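# Stand the drink can upright on the cork coaster

## Task

Place the drink can standing upright at the centre of the round cork coaster. The can has to be supported by that coaster, and the coaster in turn by the table or by the other coaster, with the gripper holding up neither one. Release the can and pull the hand away at the end; a result that stays in place only because the robot is holding it does not count.

## Robot and tools

Robot: a single six-joint arm with one parallel-jaw gripper. Joints from base outward: waist, shoulder, elbow, forearm roll, wrist pitch, wrist roll. Their load limits in N m are 45.5, 45.5, 27.3, 27.3, 18.2 and 18.2, and a held object's weight adds to the load. If contact torque reaches a limit, the arm backs that joint off slightly, freezes for 10 s and drops the rest of the call. Motors heat while holding loads (thinking time included): a MOTOR HOT line appears from 65 °C, and at 80 °C the brakes engage until cooled, reported as OVER-TEMPERATURE FAULT. Any stop is undesirable.

Scene frame: origin on the table surface directly beneath the arm base, +z up, +y to the left when facing along +x. Distances are in metres. The base may sit slightly tilted, and the reported hand position can be a bit off, more so at long reach.

Gripper frame: fingers extend along the gripper's +z axis and close along its y axis. end_effector_position is the point between the pads when closed, roughly 2 cm short of the fingertips; closing pushes the tips about 10 mm further along +z.

Row format (used by execute_actions and move): 8 numbers [x, y, z, qw, qx, qy, qz, opening]. x, y, z is an absolute target position for the gripper in the scene frame (metres); qw, qx, qy, qz is an absolute target orientation as a quaternion, w first, also in the scene frame. opening runs from -1 (closed) to +1 (fully open, 0.084 m). Repeat the desired quaternion in every row rather than copying a reported one that may have drifted. A target lying more than 0.6 m from the last reported position along any gripper axis gets the call refused, and nothing is sent.

Per control step (1/30 s) the controller clips the commanded pose to at most 70 mm and 16 degrees away from the measured pose, then drives the joints by damped inverse kinematics, favouring position over orientation. The elbow cannot fully straighten.

Tools:
- execute_actions {"actions": [...], "pictures": bool}. The list holds zero or one item. Empty list: just report state (with pictures). An action item {"rows": [[8 numbers], ...], "steps": n} has 1 to 15 rows and 5 to 15 steps (default 15); each row is one step, and the final row repeats if steps exceed rows. A wait item {"steps": n}, n up to 300, sends nothing new and returns once n steps have elapsed since the previous result, counting your reply time. Pictures come only with an empty list or pictures: true.
- move {"target": [8 numbers], "speed": m/s}. Drives the gripper in a straight line toward one absolute pose (same row layout). speed 0.002 to 0.5, default 0.25; rotation is capped at twice that figure in rad/s. The path lasts 0.5 to 10 s, so very slow long moves stop short. It turns the shorter way, ignores obstacles, and the hand may lag, wander or overshoot speed, especially near full extension. The opening is applied at the start. Faster contact and targets set deeper past a contact hit and press harder. Result ends with a move: line giving the outcome (done, off_target, moving, held, fault), any limits triggered (paced = pose clipped; held = some steps blocked, after which the arm may jump fast) and distance from target. Pictures included.
- wait {"seconds": 0 to 10}. Lets the simulation run with no new command; pictures included.
- zoom_image {"camera": name, "region": [x0, y0, x1, y1]}. Crops the latest full image of cam_head_left, cam_head_right, cam_high, cam_low or cam_wrist (all 504x504), pixel coordinates from the top-left, region no larger than 504 by 504.
- finished_scene {"scene": number}: irreversibly ends the current scene and grades it; pass that scene's number. Replying without any tool call ends everything.

Timing: the simulation keeps running while you think and write. Each action's result is captured 5 steps before it finishes; those remaining steps execute during your reply. After an action, the arm continues only to its last clipped pose, not necessarily your target, so check the reported pose and send the rest. Fingers keep moving until they settle. A result with nothing pending shows a Hand target line.

Result lines: the state line gives end_effector_position, end_effector_quat_wxyz, linear and angular velocities, and grip_measured (finger opening on the command scale). "pose unreachable" means the clearance check (which treats the base's mount as arm) altered or blocked a command; HELD marks each affected step. Pictures list any camera whose calibration differs from the initial one.

Gripping: to hold something, command an opening clearly below grip_measured; the bigger the gap, the stronger the squeeze, up to about 24 N per pad for objects up to ~6 cm wide. Fast closes can spike force. Sending back grip_measured gives a lighter hold that weakens for wide objects.

Avoid: knocking or placing anything off the table (fails the task), dropping or sliding the can, slamming or pushing hard, and leaving the can supported only by the gripper. Expect occasional brief tugs on a held part or nudges to loose objects. Camera calibration (intrinsics, distortion, world-to-camera transforms) is provided and may be off by a few degrees and millimetres.

Each tool is called after "Request:" as name(argument=value, ...), one argument or row to a line, values as JSON.

## Session

Request:
execute_actions(
  actions=[],
)

Scene clock: 0.00 s of 3830.00 s.
end_effector_position=(+0.5914, -0.1739, +0.3050) grip_measured=+1.00 end_effector_quat_wxyz=(-0.125, +0.540, +0.746, -0.370) end_effector_velocity=(+0.000, -0.000, +0.000) end_effector_angular_velocity=(+0.000, -0.002, -0.001)
Joint positions: [ 0.242  0.933 -2.39  -0.727  2.029 -1.756  0.084]
Joint velocities: [-0.    -0.    -0.001  0.    -0.001  0.    -0.   ]
Motor temperatures (°C, as the motors report them): [33 38 32 32 38 39]
Hand target: +0.591, -0.174, +0.305; -0.125, +0.540, +0.746, -0.370

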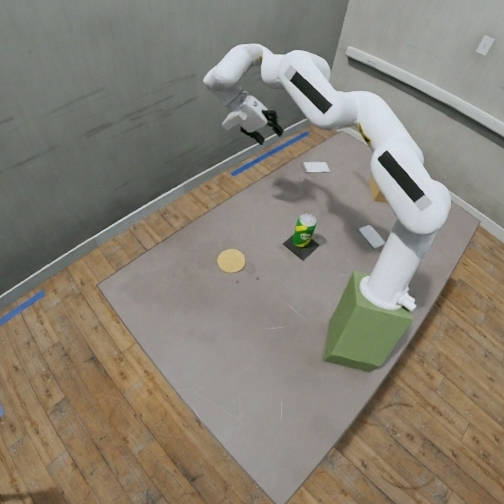

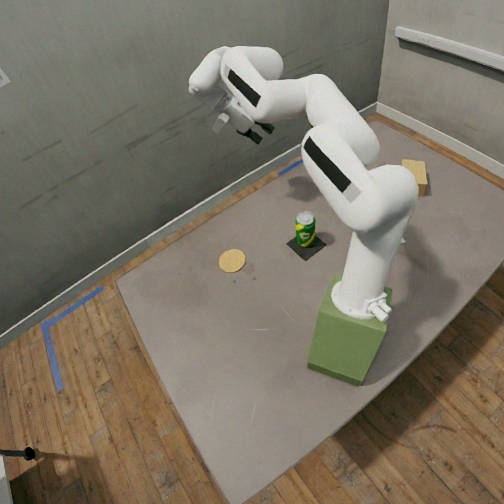

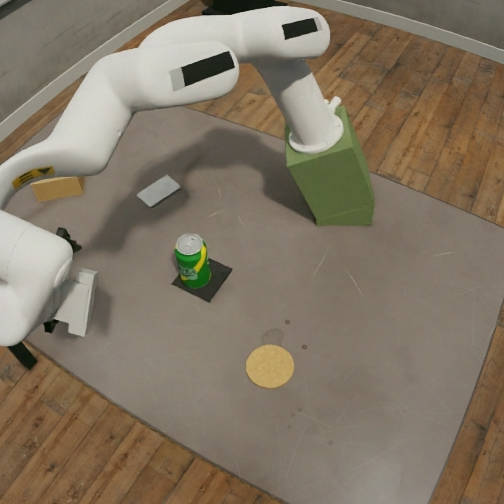

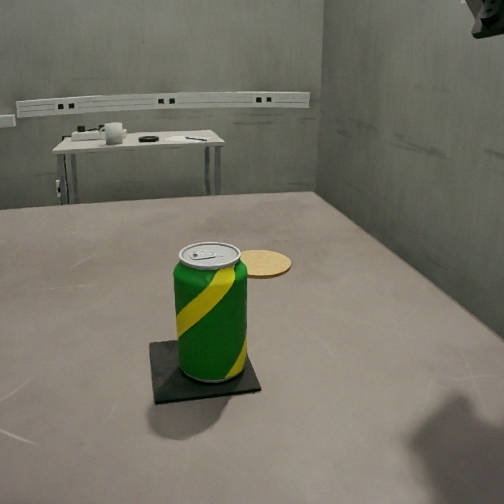

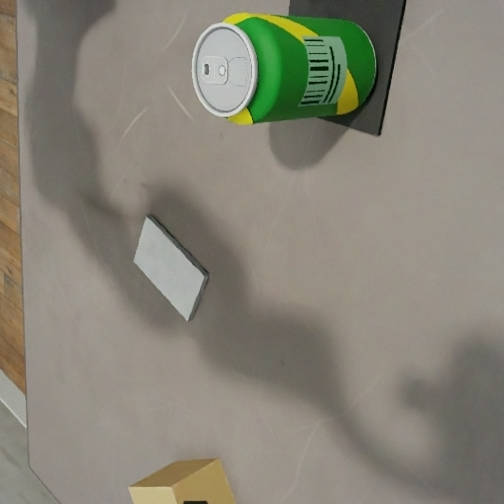

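Request:
move(
  target=[0.341,-0.137,0.24,0,0.6,0.8,0,1],
  speed=0.4,
)

Scene clock: 2.20 s of 3830.00 s.
end_effector_position=(+0.3422, -0.1375, +0.2401) grip_measured=+1.00 end_effector_quat_wxyz=(+0.000, +0.600, +0.800, -0.001) end_effector_velocity=(-0.003, +0.001, -0.002) end_effector_angular_velocity=(+0.004, +0.003, +0.001)
Joint positions: [-0.088 -0.456 -0.292 -0.573  0.543 -1.621  0.084]
Joint velocities: [-0.005 -0.003  0.01   0.004 -0.006 -0.007  0.   ]
Motor temperatures (°C, as the motors report them): [33 39 33 32 38 39]
Hand target: +0.342, -0.137, +0.240; +0.000, +0.601, +0.800, -0.001
Off the commanded pose: 0.001 m, 0 deg.
Kept back: nothing.
move: done; limits=paced
camera_calibration (this result's frames):
cam_wrist: T_world_to_cam=[[0.963208, 0.268718, 0.00458731, -0.260387], [0.268757, -0.963104, -0.0141346, -0.152249], [0.000619819, 0.0148475, -0.99989, 0.372682], [0, 0, 0, 1]] pos_world=[0.291493, -0.0821947, 0.371684]

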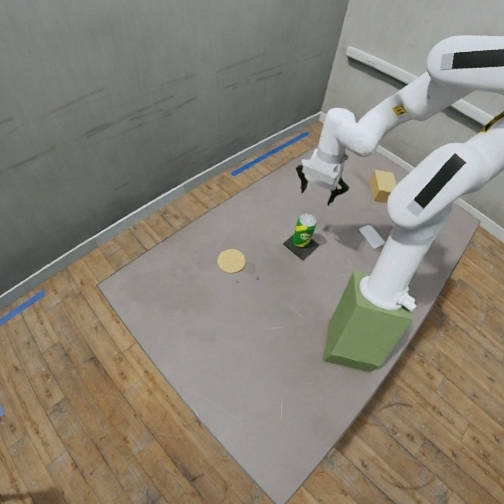

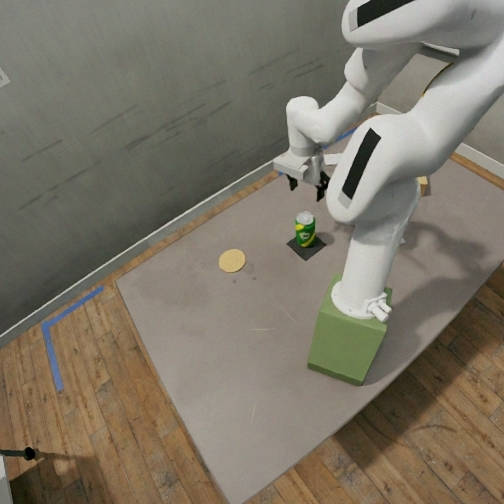

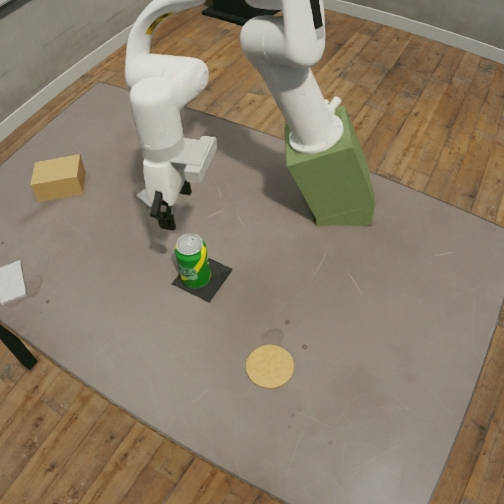

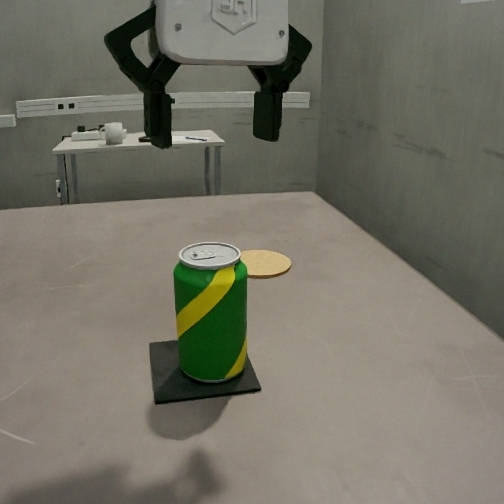

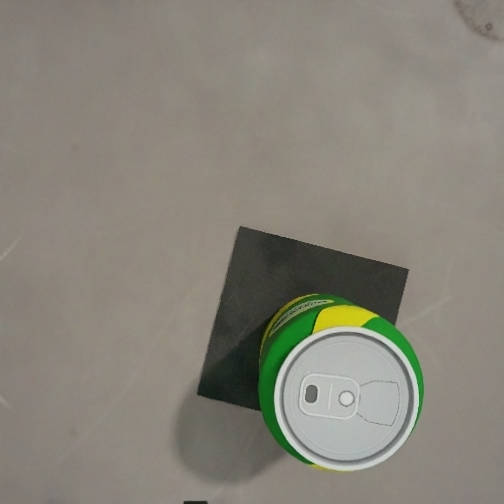

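Request:
move(
  target=[0.346,-0.129,0.10,0,0.6,0.8,0,1],
  speed=0.15,
)

Scene clock: 3.90 s of 3830.00 s.
end_effector_position=(+0.3463, -0.1290, +0.0998) grip_measured=+1.00 end_effector_quat_wxyz=(-0.001, +0.600, +0.800, -0.000) end_effector_velocity=(-0.001, +0.000, -0.001) end_effector_angular_velocity=(-0.005, -0.006, -0.003)
Joint positions: [-0.308  0.208 -0.554 -1.5    0.217 -0.844  0.084]
Joint velocities: [-0.001  0.006 -0.004 -0.045  0.001  0.047 -0.   ]
Motor temperatures (°C, as the motors report them): [33 39 33 32 38 39]
Hand target: +0.346, -0.129, +0.100; -0.001, +0.600, +0.800, -0.000
Off the commanded pose: 0.000 m, 0 deg.
Kept back: nothing.
move: done
camera_calibration (this result's frames):
cam_wrist: T_world_to_cam=[[0.962874, 0.269927, 0.0037497, -0.265595], [0.269951, -0.962729, -0.0166974, -0.147303], [-0.000897122, 0.0170897, -0.999854, 0.233082], [0, 0, 0, 1]] pos_world=[0.295708, -0.0741051, 0.231584]

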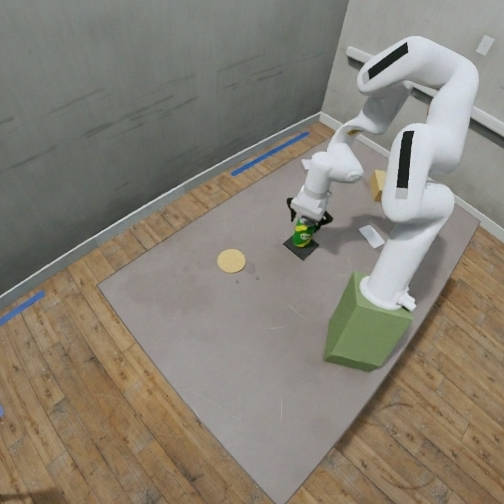

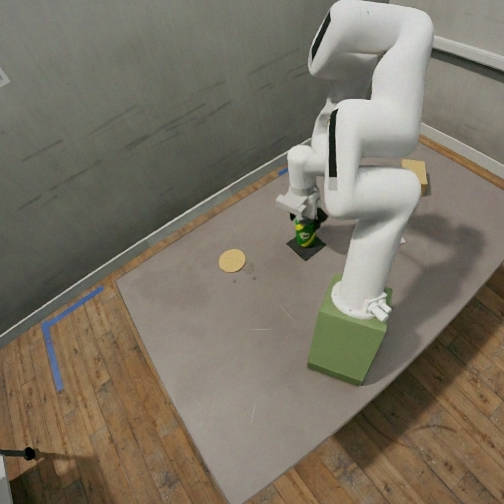

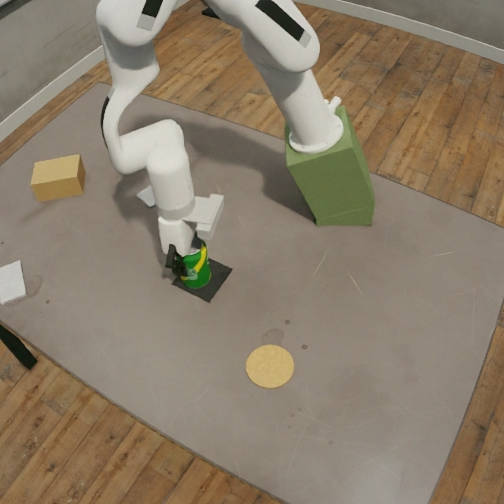

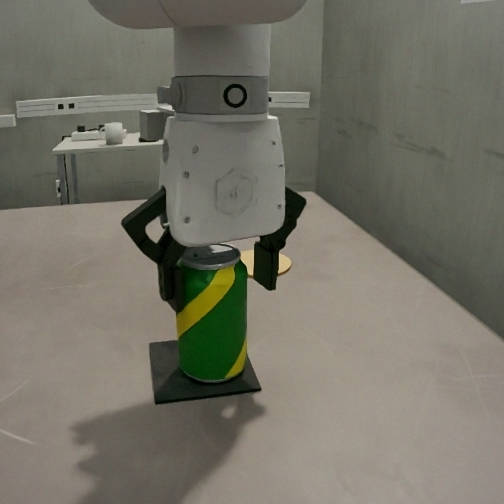

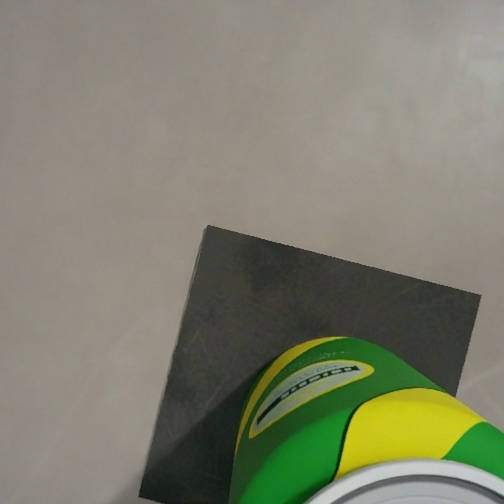

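Request:
move(
  target=[0.352,-0.127,0.10,0,0.6,0.8,0,1],
  speed=0.05,
)

Request:
move(
  target=[0.352,-0.127,0.10,0,0.6,0.8,0,0],
)

Scene clock: 4.83 s of 3830.00 s.
end_effector_position=(+0.3519, -0.1270, +0.1000) grip_measured=+1.00 end_effector_quat_wxyz=(-0.000, +0.600, +0.800, -0.000) end_effector_velocity=(+0.000, -0.001, +0.001) end_effector_angular_velocity=(-0.001, -0.001, -0.002)
Joint positions: [-0.293  0.214 -0.564 -1.477  0.222 -0.854  0.084]
Joint velocities: [ 0.    -0.002  0.001  0.003  0.001 -0.002  0.   ]
Motor temperatures (°C, as the motors report them): [33 39 33 32 38 39]
Hand target: +0.352, -0.127, +0.100; +0.000, +0.600, +0.800, +0.000
Off the commanded pose: 0.000 m, 0 deg.
Kept back: nothing.
move: done
camera_calibration (this result's frames):
cam_wrist: T_world_to_cam=[[0.962907, 0.269781, 0.00522278, -0.271768], [0.26983, -0.962785, -0.0153979, -0.146952], [0.000874347, 0.016236, -0.999868, 0.232519], [0, 0, 0, 1]] pos_world=[0.301136, -0.0719406, 0.231645]

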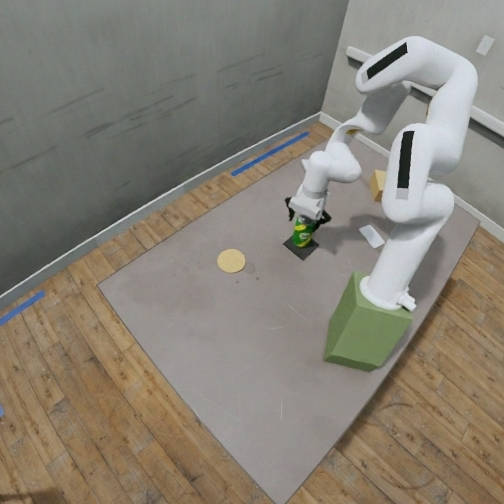

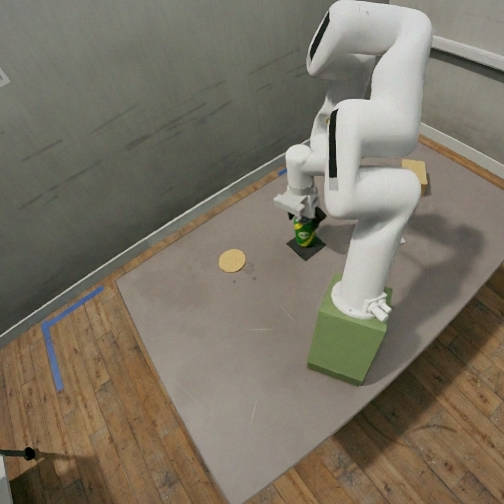

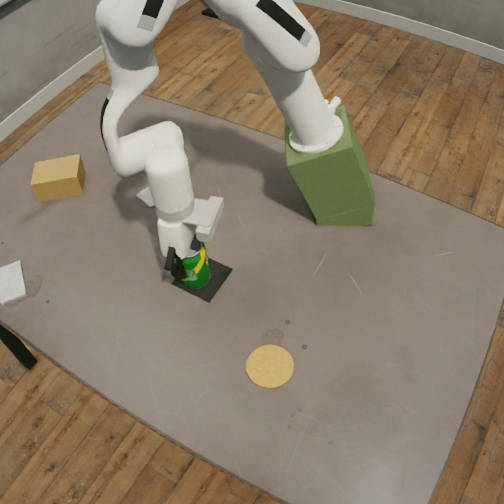

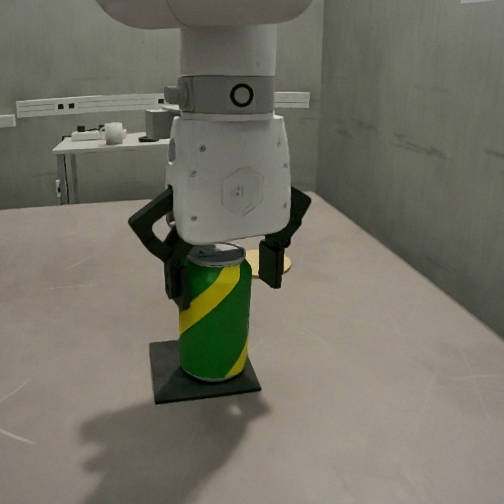

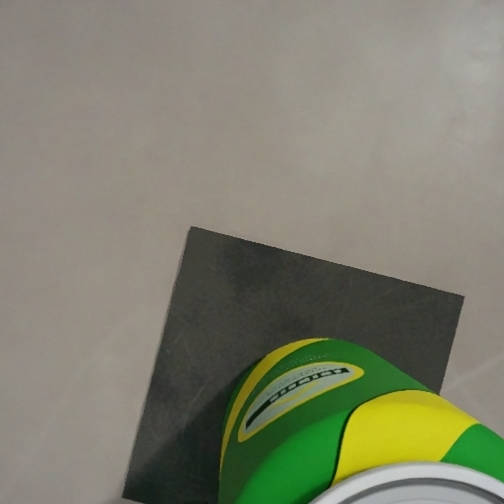

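Scene clock: 5.53 s of 3830.00 s.
end_effector_position=(+0.3520, -0.1270, +0.1000) grip_measured=+0.59 end_effector_quat_wxyz=(+0.000, +0.600, +0.800, +0.000) end_effector_velocity=(-0.000, +0.001, -0.000) end_effector_angular_velocity=(+0.001, +0.001, +0.001)
Joint positions: [-0.293  0.214 -0.564 -1.477  0.222 -0.854  0.068]
Joint velocities: [ 0.001  0.001  0.    -0.     0.     0.001  0.   ]
Motor temperatures (°C, as the motors report them): [33 39 33 32 38 39]
Hand target: +0.352, -0.127, +0.100; +0.000, +0.600, +0.800, +0.000
Off the commanded pose: 0.000 m, 0 deg.
Kept back: nothing.
move: done
camera_calibration (this result's frames):
cam_wrist: T_world_to_cam=[[0.962904, 0.26979, 0.00535633, -0.271876], [0.269841, -0.962783, -0.0153029, -0.147027], [0.00102841, 0.0161806, -0.999869, 0.232484], [0, 0, 0, 1]] pos_world=[0.301225, -0.0719672, 0.231659]

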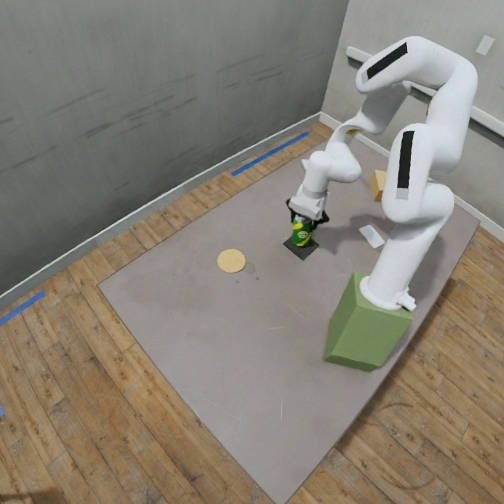

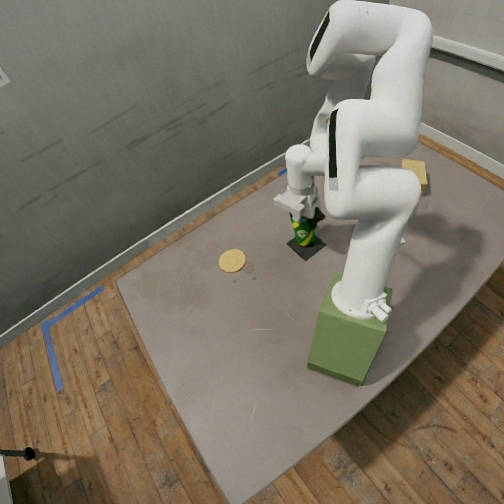

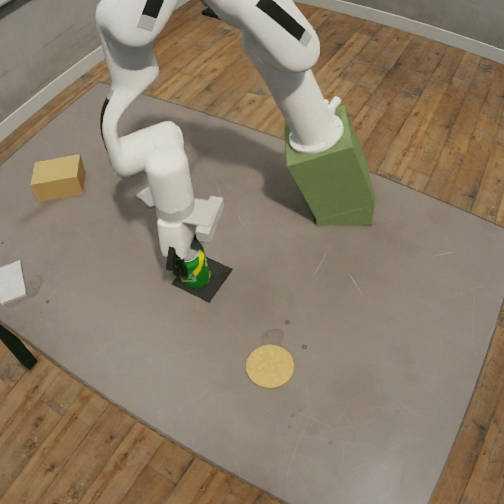

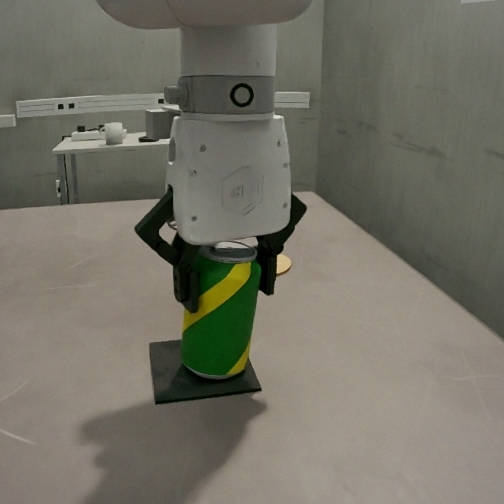

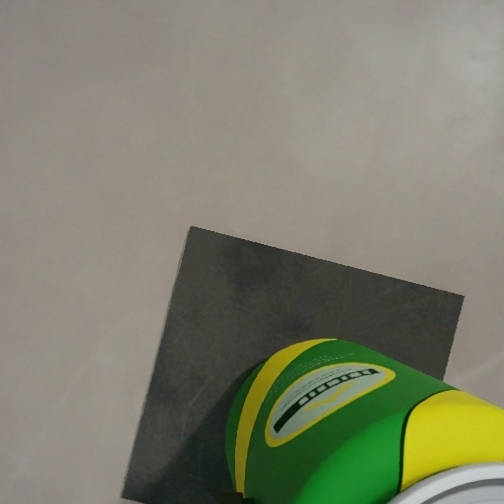

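Request:
move(
  target=[0.352,-0.127,0.15,0,0.6,0.8,0,-0.5],
  speed=0.2,
)

Request:
move(
  target=[0.47,0.05,0.16,0,0.6,0.8,0,-0.5],
  speed=0.25,
)

Scene clock: 6.63 s of 3830.00 s.
end_effector_position=(+0.3518, -0.1270, +0.1499) grip_measured=+0.58 end_effector_quat_wxyz=(+0.000, +0.600, +0.800, +0.000) end_effector_velocity=(+0.000, -0.001, +0.001) end_effector_angular_velocity=(+0.001, +0.006, +0.001)
Joint positions: [-0.229 -0.015 -0.426 -1.102  0.271 -1.179  0.068]
Joint velocities: [ 0.003 -0.004  0.     0.03   0.007 -0.028  0.   ]
Motor temperatures (°C, as the motors report them): [33 39 33 32 38 39]
Hand target: +0.352, -0.127, +0.150; +0.000, +0.600, +0.800, +0.000
Off the commanded pose: 0.000 m, 0 deg.
Kept back: nothing.
move: done
camera_calibration (this result's frames):
cam_wrist: T_world_to_cam=[[0.96289, 0.269831, 0.00576229, -0.272038], [0.269888, -0.962779, -0.0147448, -0.146265], [0.0015692, 0.0157528, -0.999875, 0.282091], [0, 0, 0, 1]] pos_world=[0.300976, -0.07186, 0.281467]

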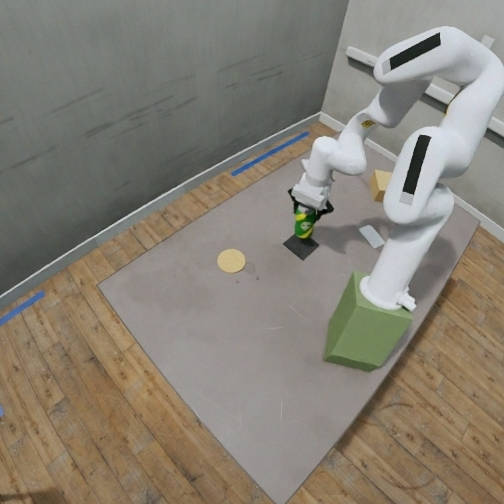

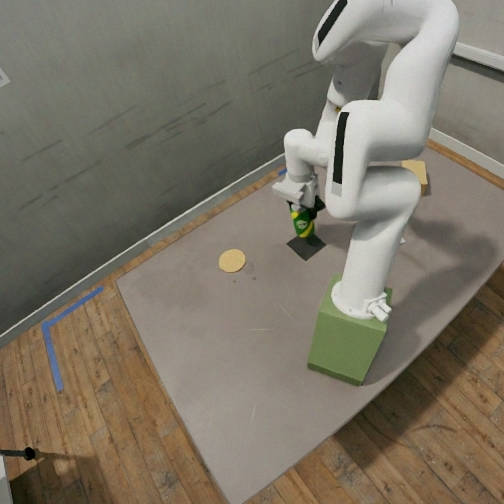

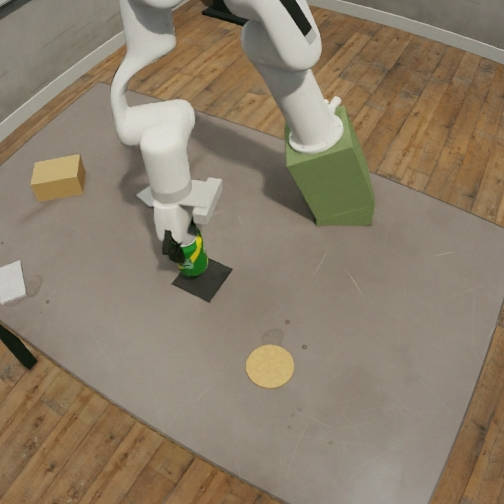

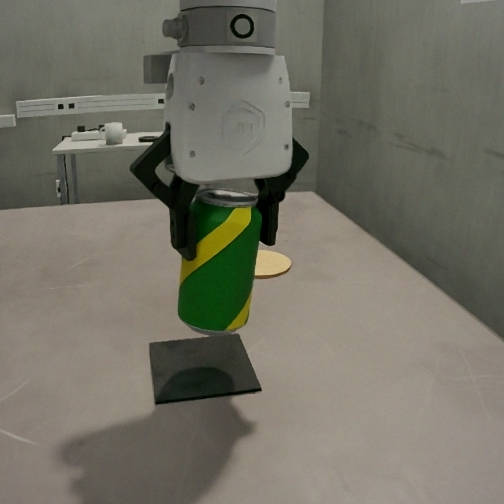

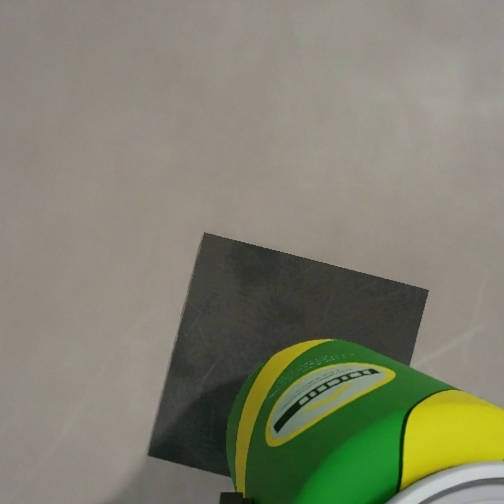

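Scene clock: 7.93 s of 3830.00 s.
end_effector_position=(+0.4695, +0.0505, +0.1604) grip_measured=+0.58 end_effector_quat_wxyz=(-0.001, +0.600, +0.800, +0.001) end_effector_velocity=(+0.004, +0.003, +0.002) end_effector_angular_velocity=(+0.003, -0.007, +0.001)
Joint positions: [ 0.319  0.351 -0.864 -0.813  0.515 -0.962  0.068]
Joint velocities: [ 0.005  0.001 -0.008  0.004 -0.    -0.002  0.   ]
Motor temperatures (°C, as the motors report them): [33 39 33 32 38 39]
Hand target: +0.470, +0.051, +0.161; -0.001, +0.600, +0.800, +0.001
Off the commanded pose: 0.001 m, 0 deg.
Kept back: nothing.
move: done
camera_calibration (this result's frames):
cam_wrist: T_world_to_cam=[[0.963181, 0.268811, 0.00485354, -0.433166], [0.268854, -0.963013, -0.0179607, -0.00600713], [-0.000154012, 0.0186043, -0.999827, 0.290261], [0, 0, 0, 1]] pos_world=[0.418877, 0.105254, 0.292205]

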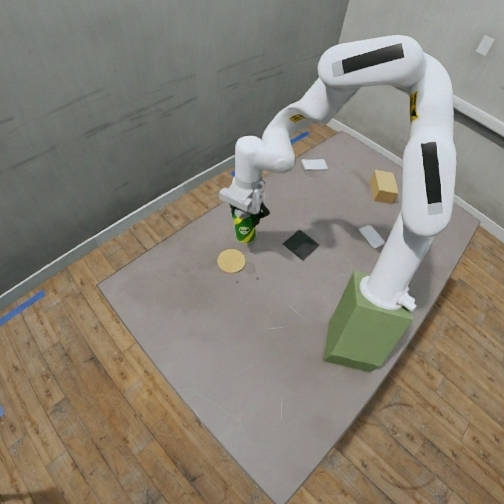

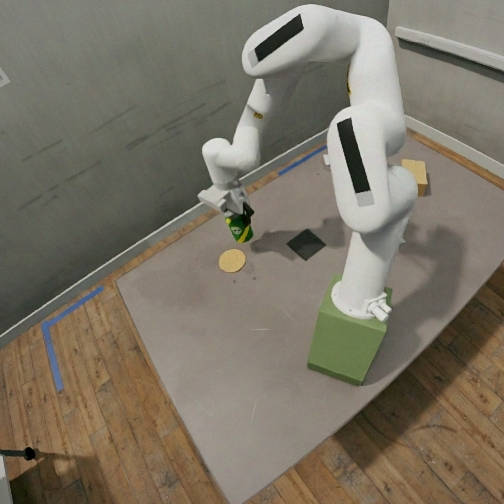

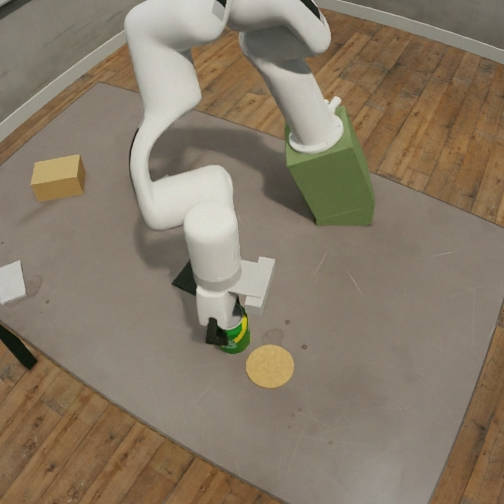

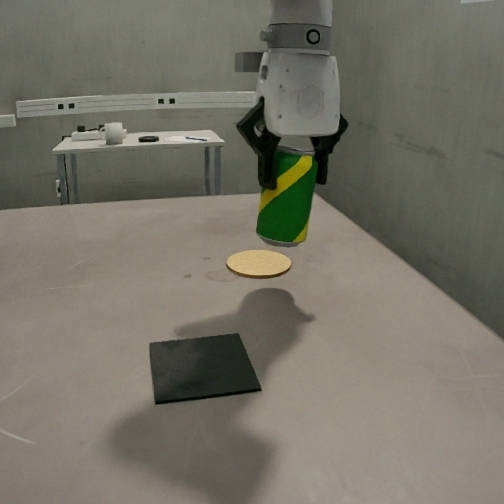

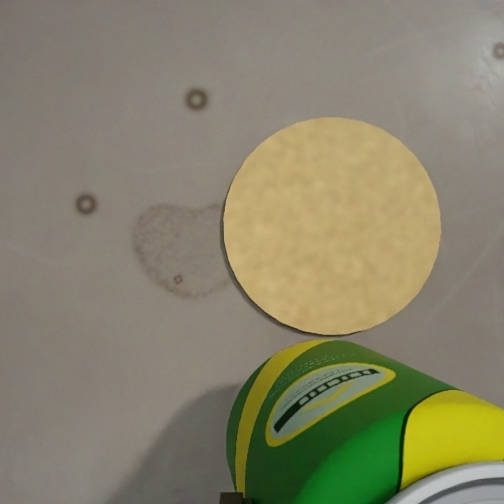

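Request:
move(
  target=[0.453,0.119,0.125,0.021,0.6,0.8,0.028,-0.5],
  speed=0.15,
)

Request:
zoom_image(
  camera="cam_low",
  region=[180,100,360,300],
)

Request:
zoom_image(
  camera="cam_high",
  region=[200,280,340,420],
)

Scene clock: 9.30 s of 3830.00 s.
end_effector_position=(+0.4533, +0.1191, +0.1253) grip_measured=+0.58 end_effector_quat_wxyz=(+0.020, +0.600, +0.799, +0.028) end_effector_velocity=(-0.004, +0.001, -0.002) end_effector_angular_velocity=(-0.002, +0.005, +0.005)
Joint positions: [ 0.407  0.521 -0.916 -1.079  0.428 -0.601  0.068]
Joint velocities: [ 0.002  0.004  0.005 -0.006 -0.     0.006 -0.   ]
Motor temperatures (°C, as the motors report them): [33 39 33 32 39 39]
Hand target: +0.453, +0.119, +0.125; +0.020, +0.600, +0.800, +0.028
Off the commanded pose: 0.000 m, 0 deg.
Kept back: nothing.
move: done
camera_calibration (this result's frames):
cam_wrist: T_world_to_cam=[[0.96042, 0.26827, 0.0749901, -0.443368], [0.27023, -0.962643, -0.0171528, 0.0629922], [0.0675871, 0.0367385, -0.997037, 0.220689], [0, 0, 0, 1]] pos_world=[0.393882, 0.171474, 0.254364]

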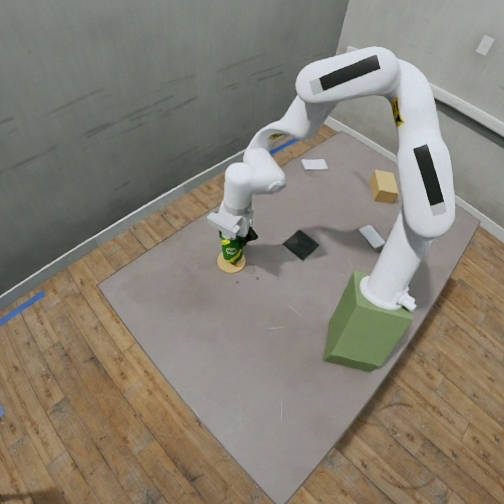

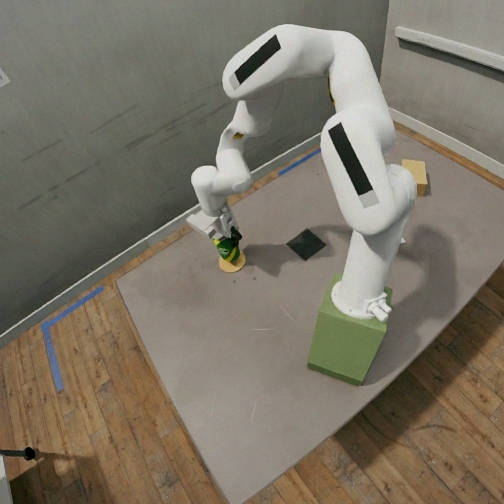

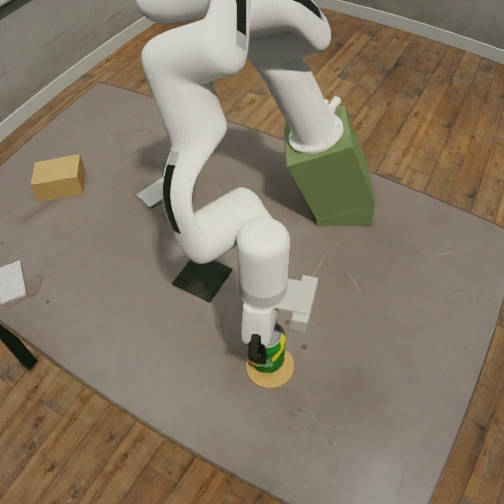

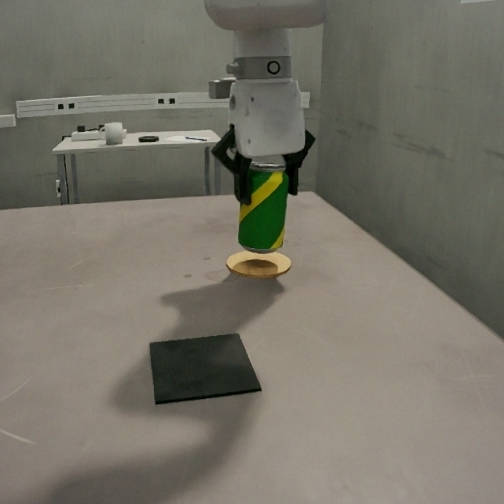

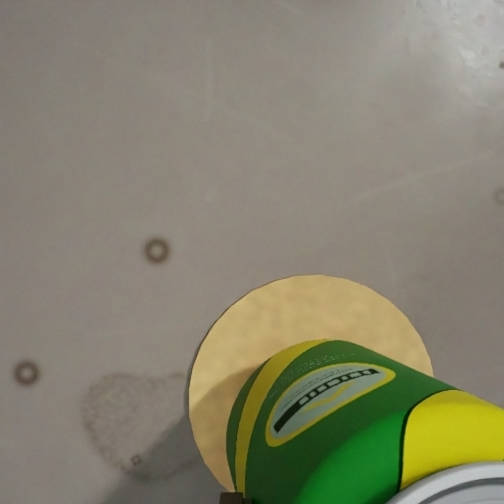

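Region (180, 100, 360, 300) of cam_low's 504x504 image, scaled by 2.520, with more detail than that image has; it fills the left 454 columns of this view, and the rest is white.

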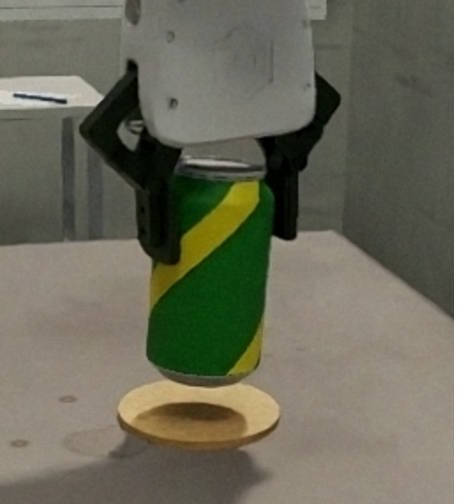

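Region (200, 280, 340, 420) of cam_high's 504x504 image, scaled by 3.600, with more detail than that image has.

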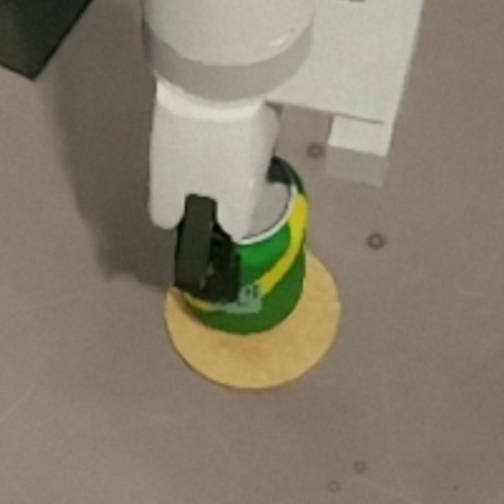

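Request:
move(
  target=[0.445,0.118,0.112,0.037,0.599,0.798,0.048,-0.5],
  speed=0.05,
)

Request:
zoom_image(
  camera="cam_low",
  region=[180,100,360,300],
)

Request:
zoom_image(
  camera="cam_head_left",
  region=[190,200,280,290],
)

Scene clock: 10.33 s of 3830.00 s.
end_effector_position=(+0.4450, +0.1180, +0.1120) grip_measured=+0.58 end_effector_quat_wxyz=(+0.037, +0.599, +0.798, +0.048) end_effector_velocity=(+0.004, +0.001, +0.002) end_effector_angular_velocity=(+0.004, -0.017, -0.005)
Joint positions: [ 0.379  0.545 -0.9   -1.299  0.381 -0.41   0.068]
Joint velocities: [ 0.    -0.003 -0.004 -0.027 -0.004  0.028  0.   ]
Motor temperatures (°C, as the motors report them): [33 39 34 32 39 39]
Hand target: +0.445, +0.118, +0.112; +0.037, +0.599, +0.798, +0.048
Off the commanded pose: 0.000 m, 0 deg.
Kept back: nothing.
move: done
camera_calibration (this result's frames):
cam_wrist: T_world_to_cam=[[0.955484, 0.267106, 0.125321, -0.437387], [0.271052, -0.962444, -0.0152504, 0.063392], [0.116541, 0.04854, -0.991999, 0.184308], [0, 0, 0, 1]] pos_world=[0.379255, 0.168894, 0.238614]

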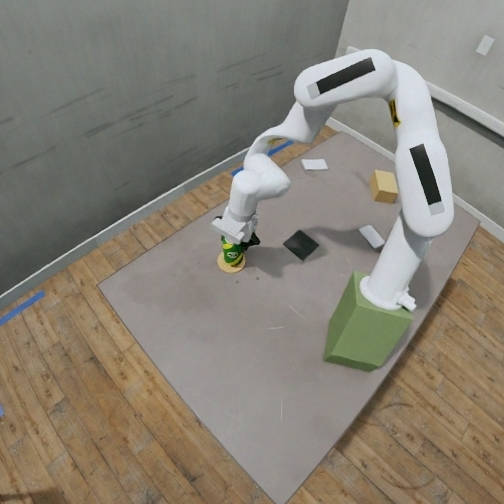

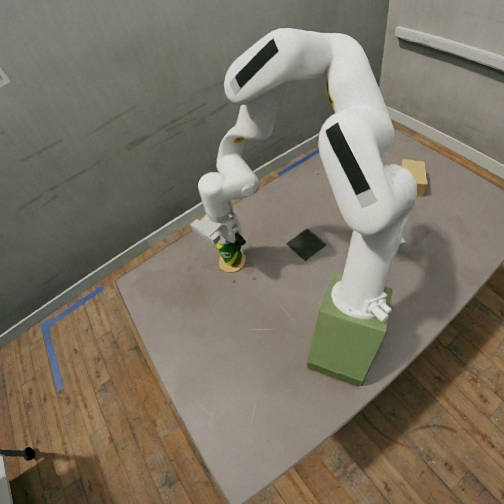

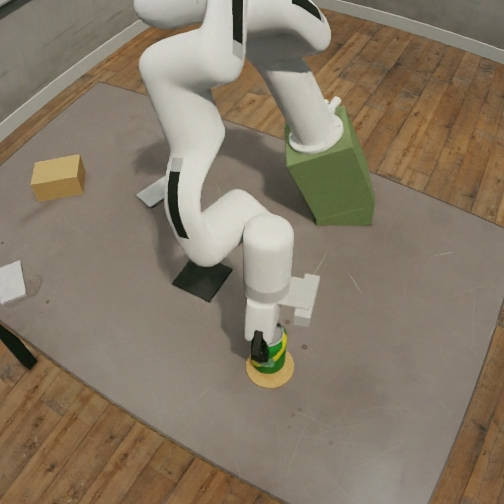

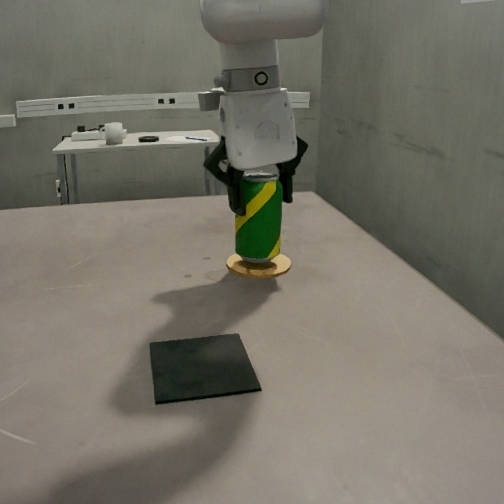

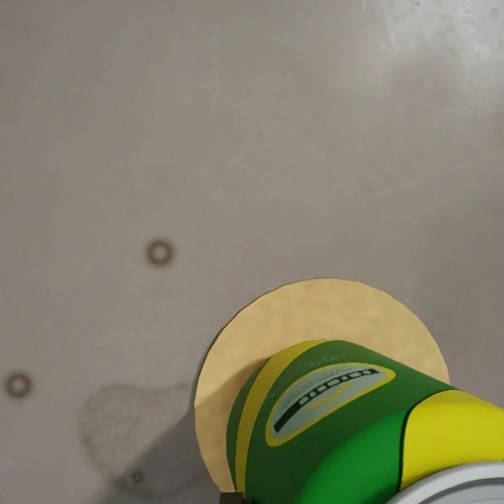

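Region (180, 100, 360, 300) of cam_low's 504x504 image, scaled by 2.520, with more detail than that image has; it fills the left 454 columns of this view, and the rest is white.

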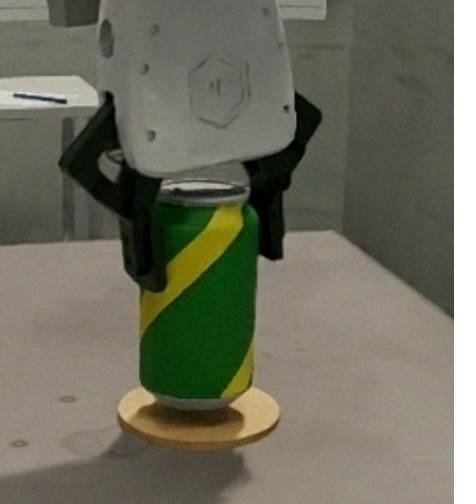

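Region (190, 200, 280, 290) of cam_head_left's 504x504 image, scaled by 5.600, with more detail than that image has.

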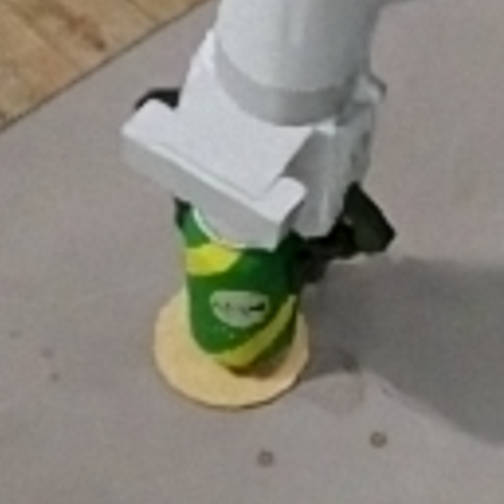

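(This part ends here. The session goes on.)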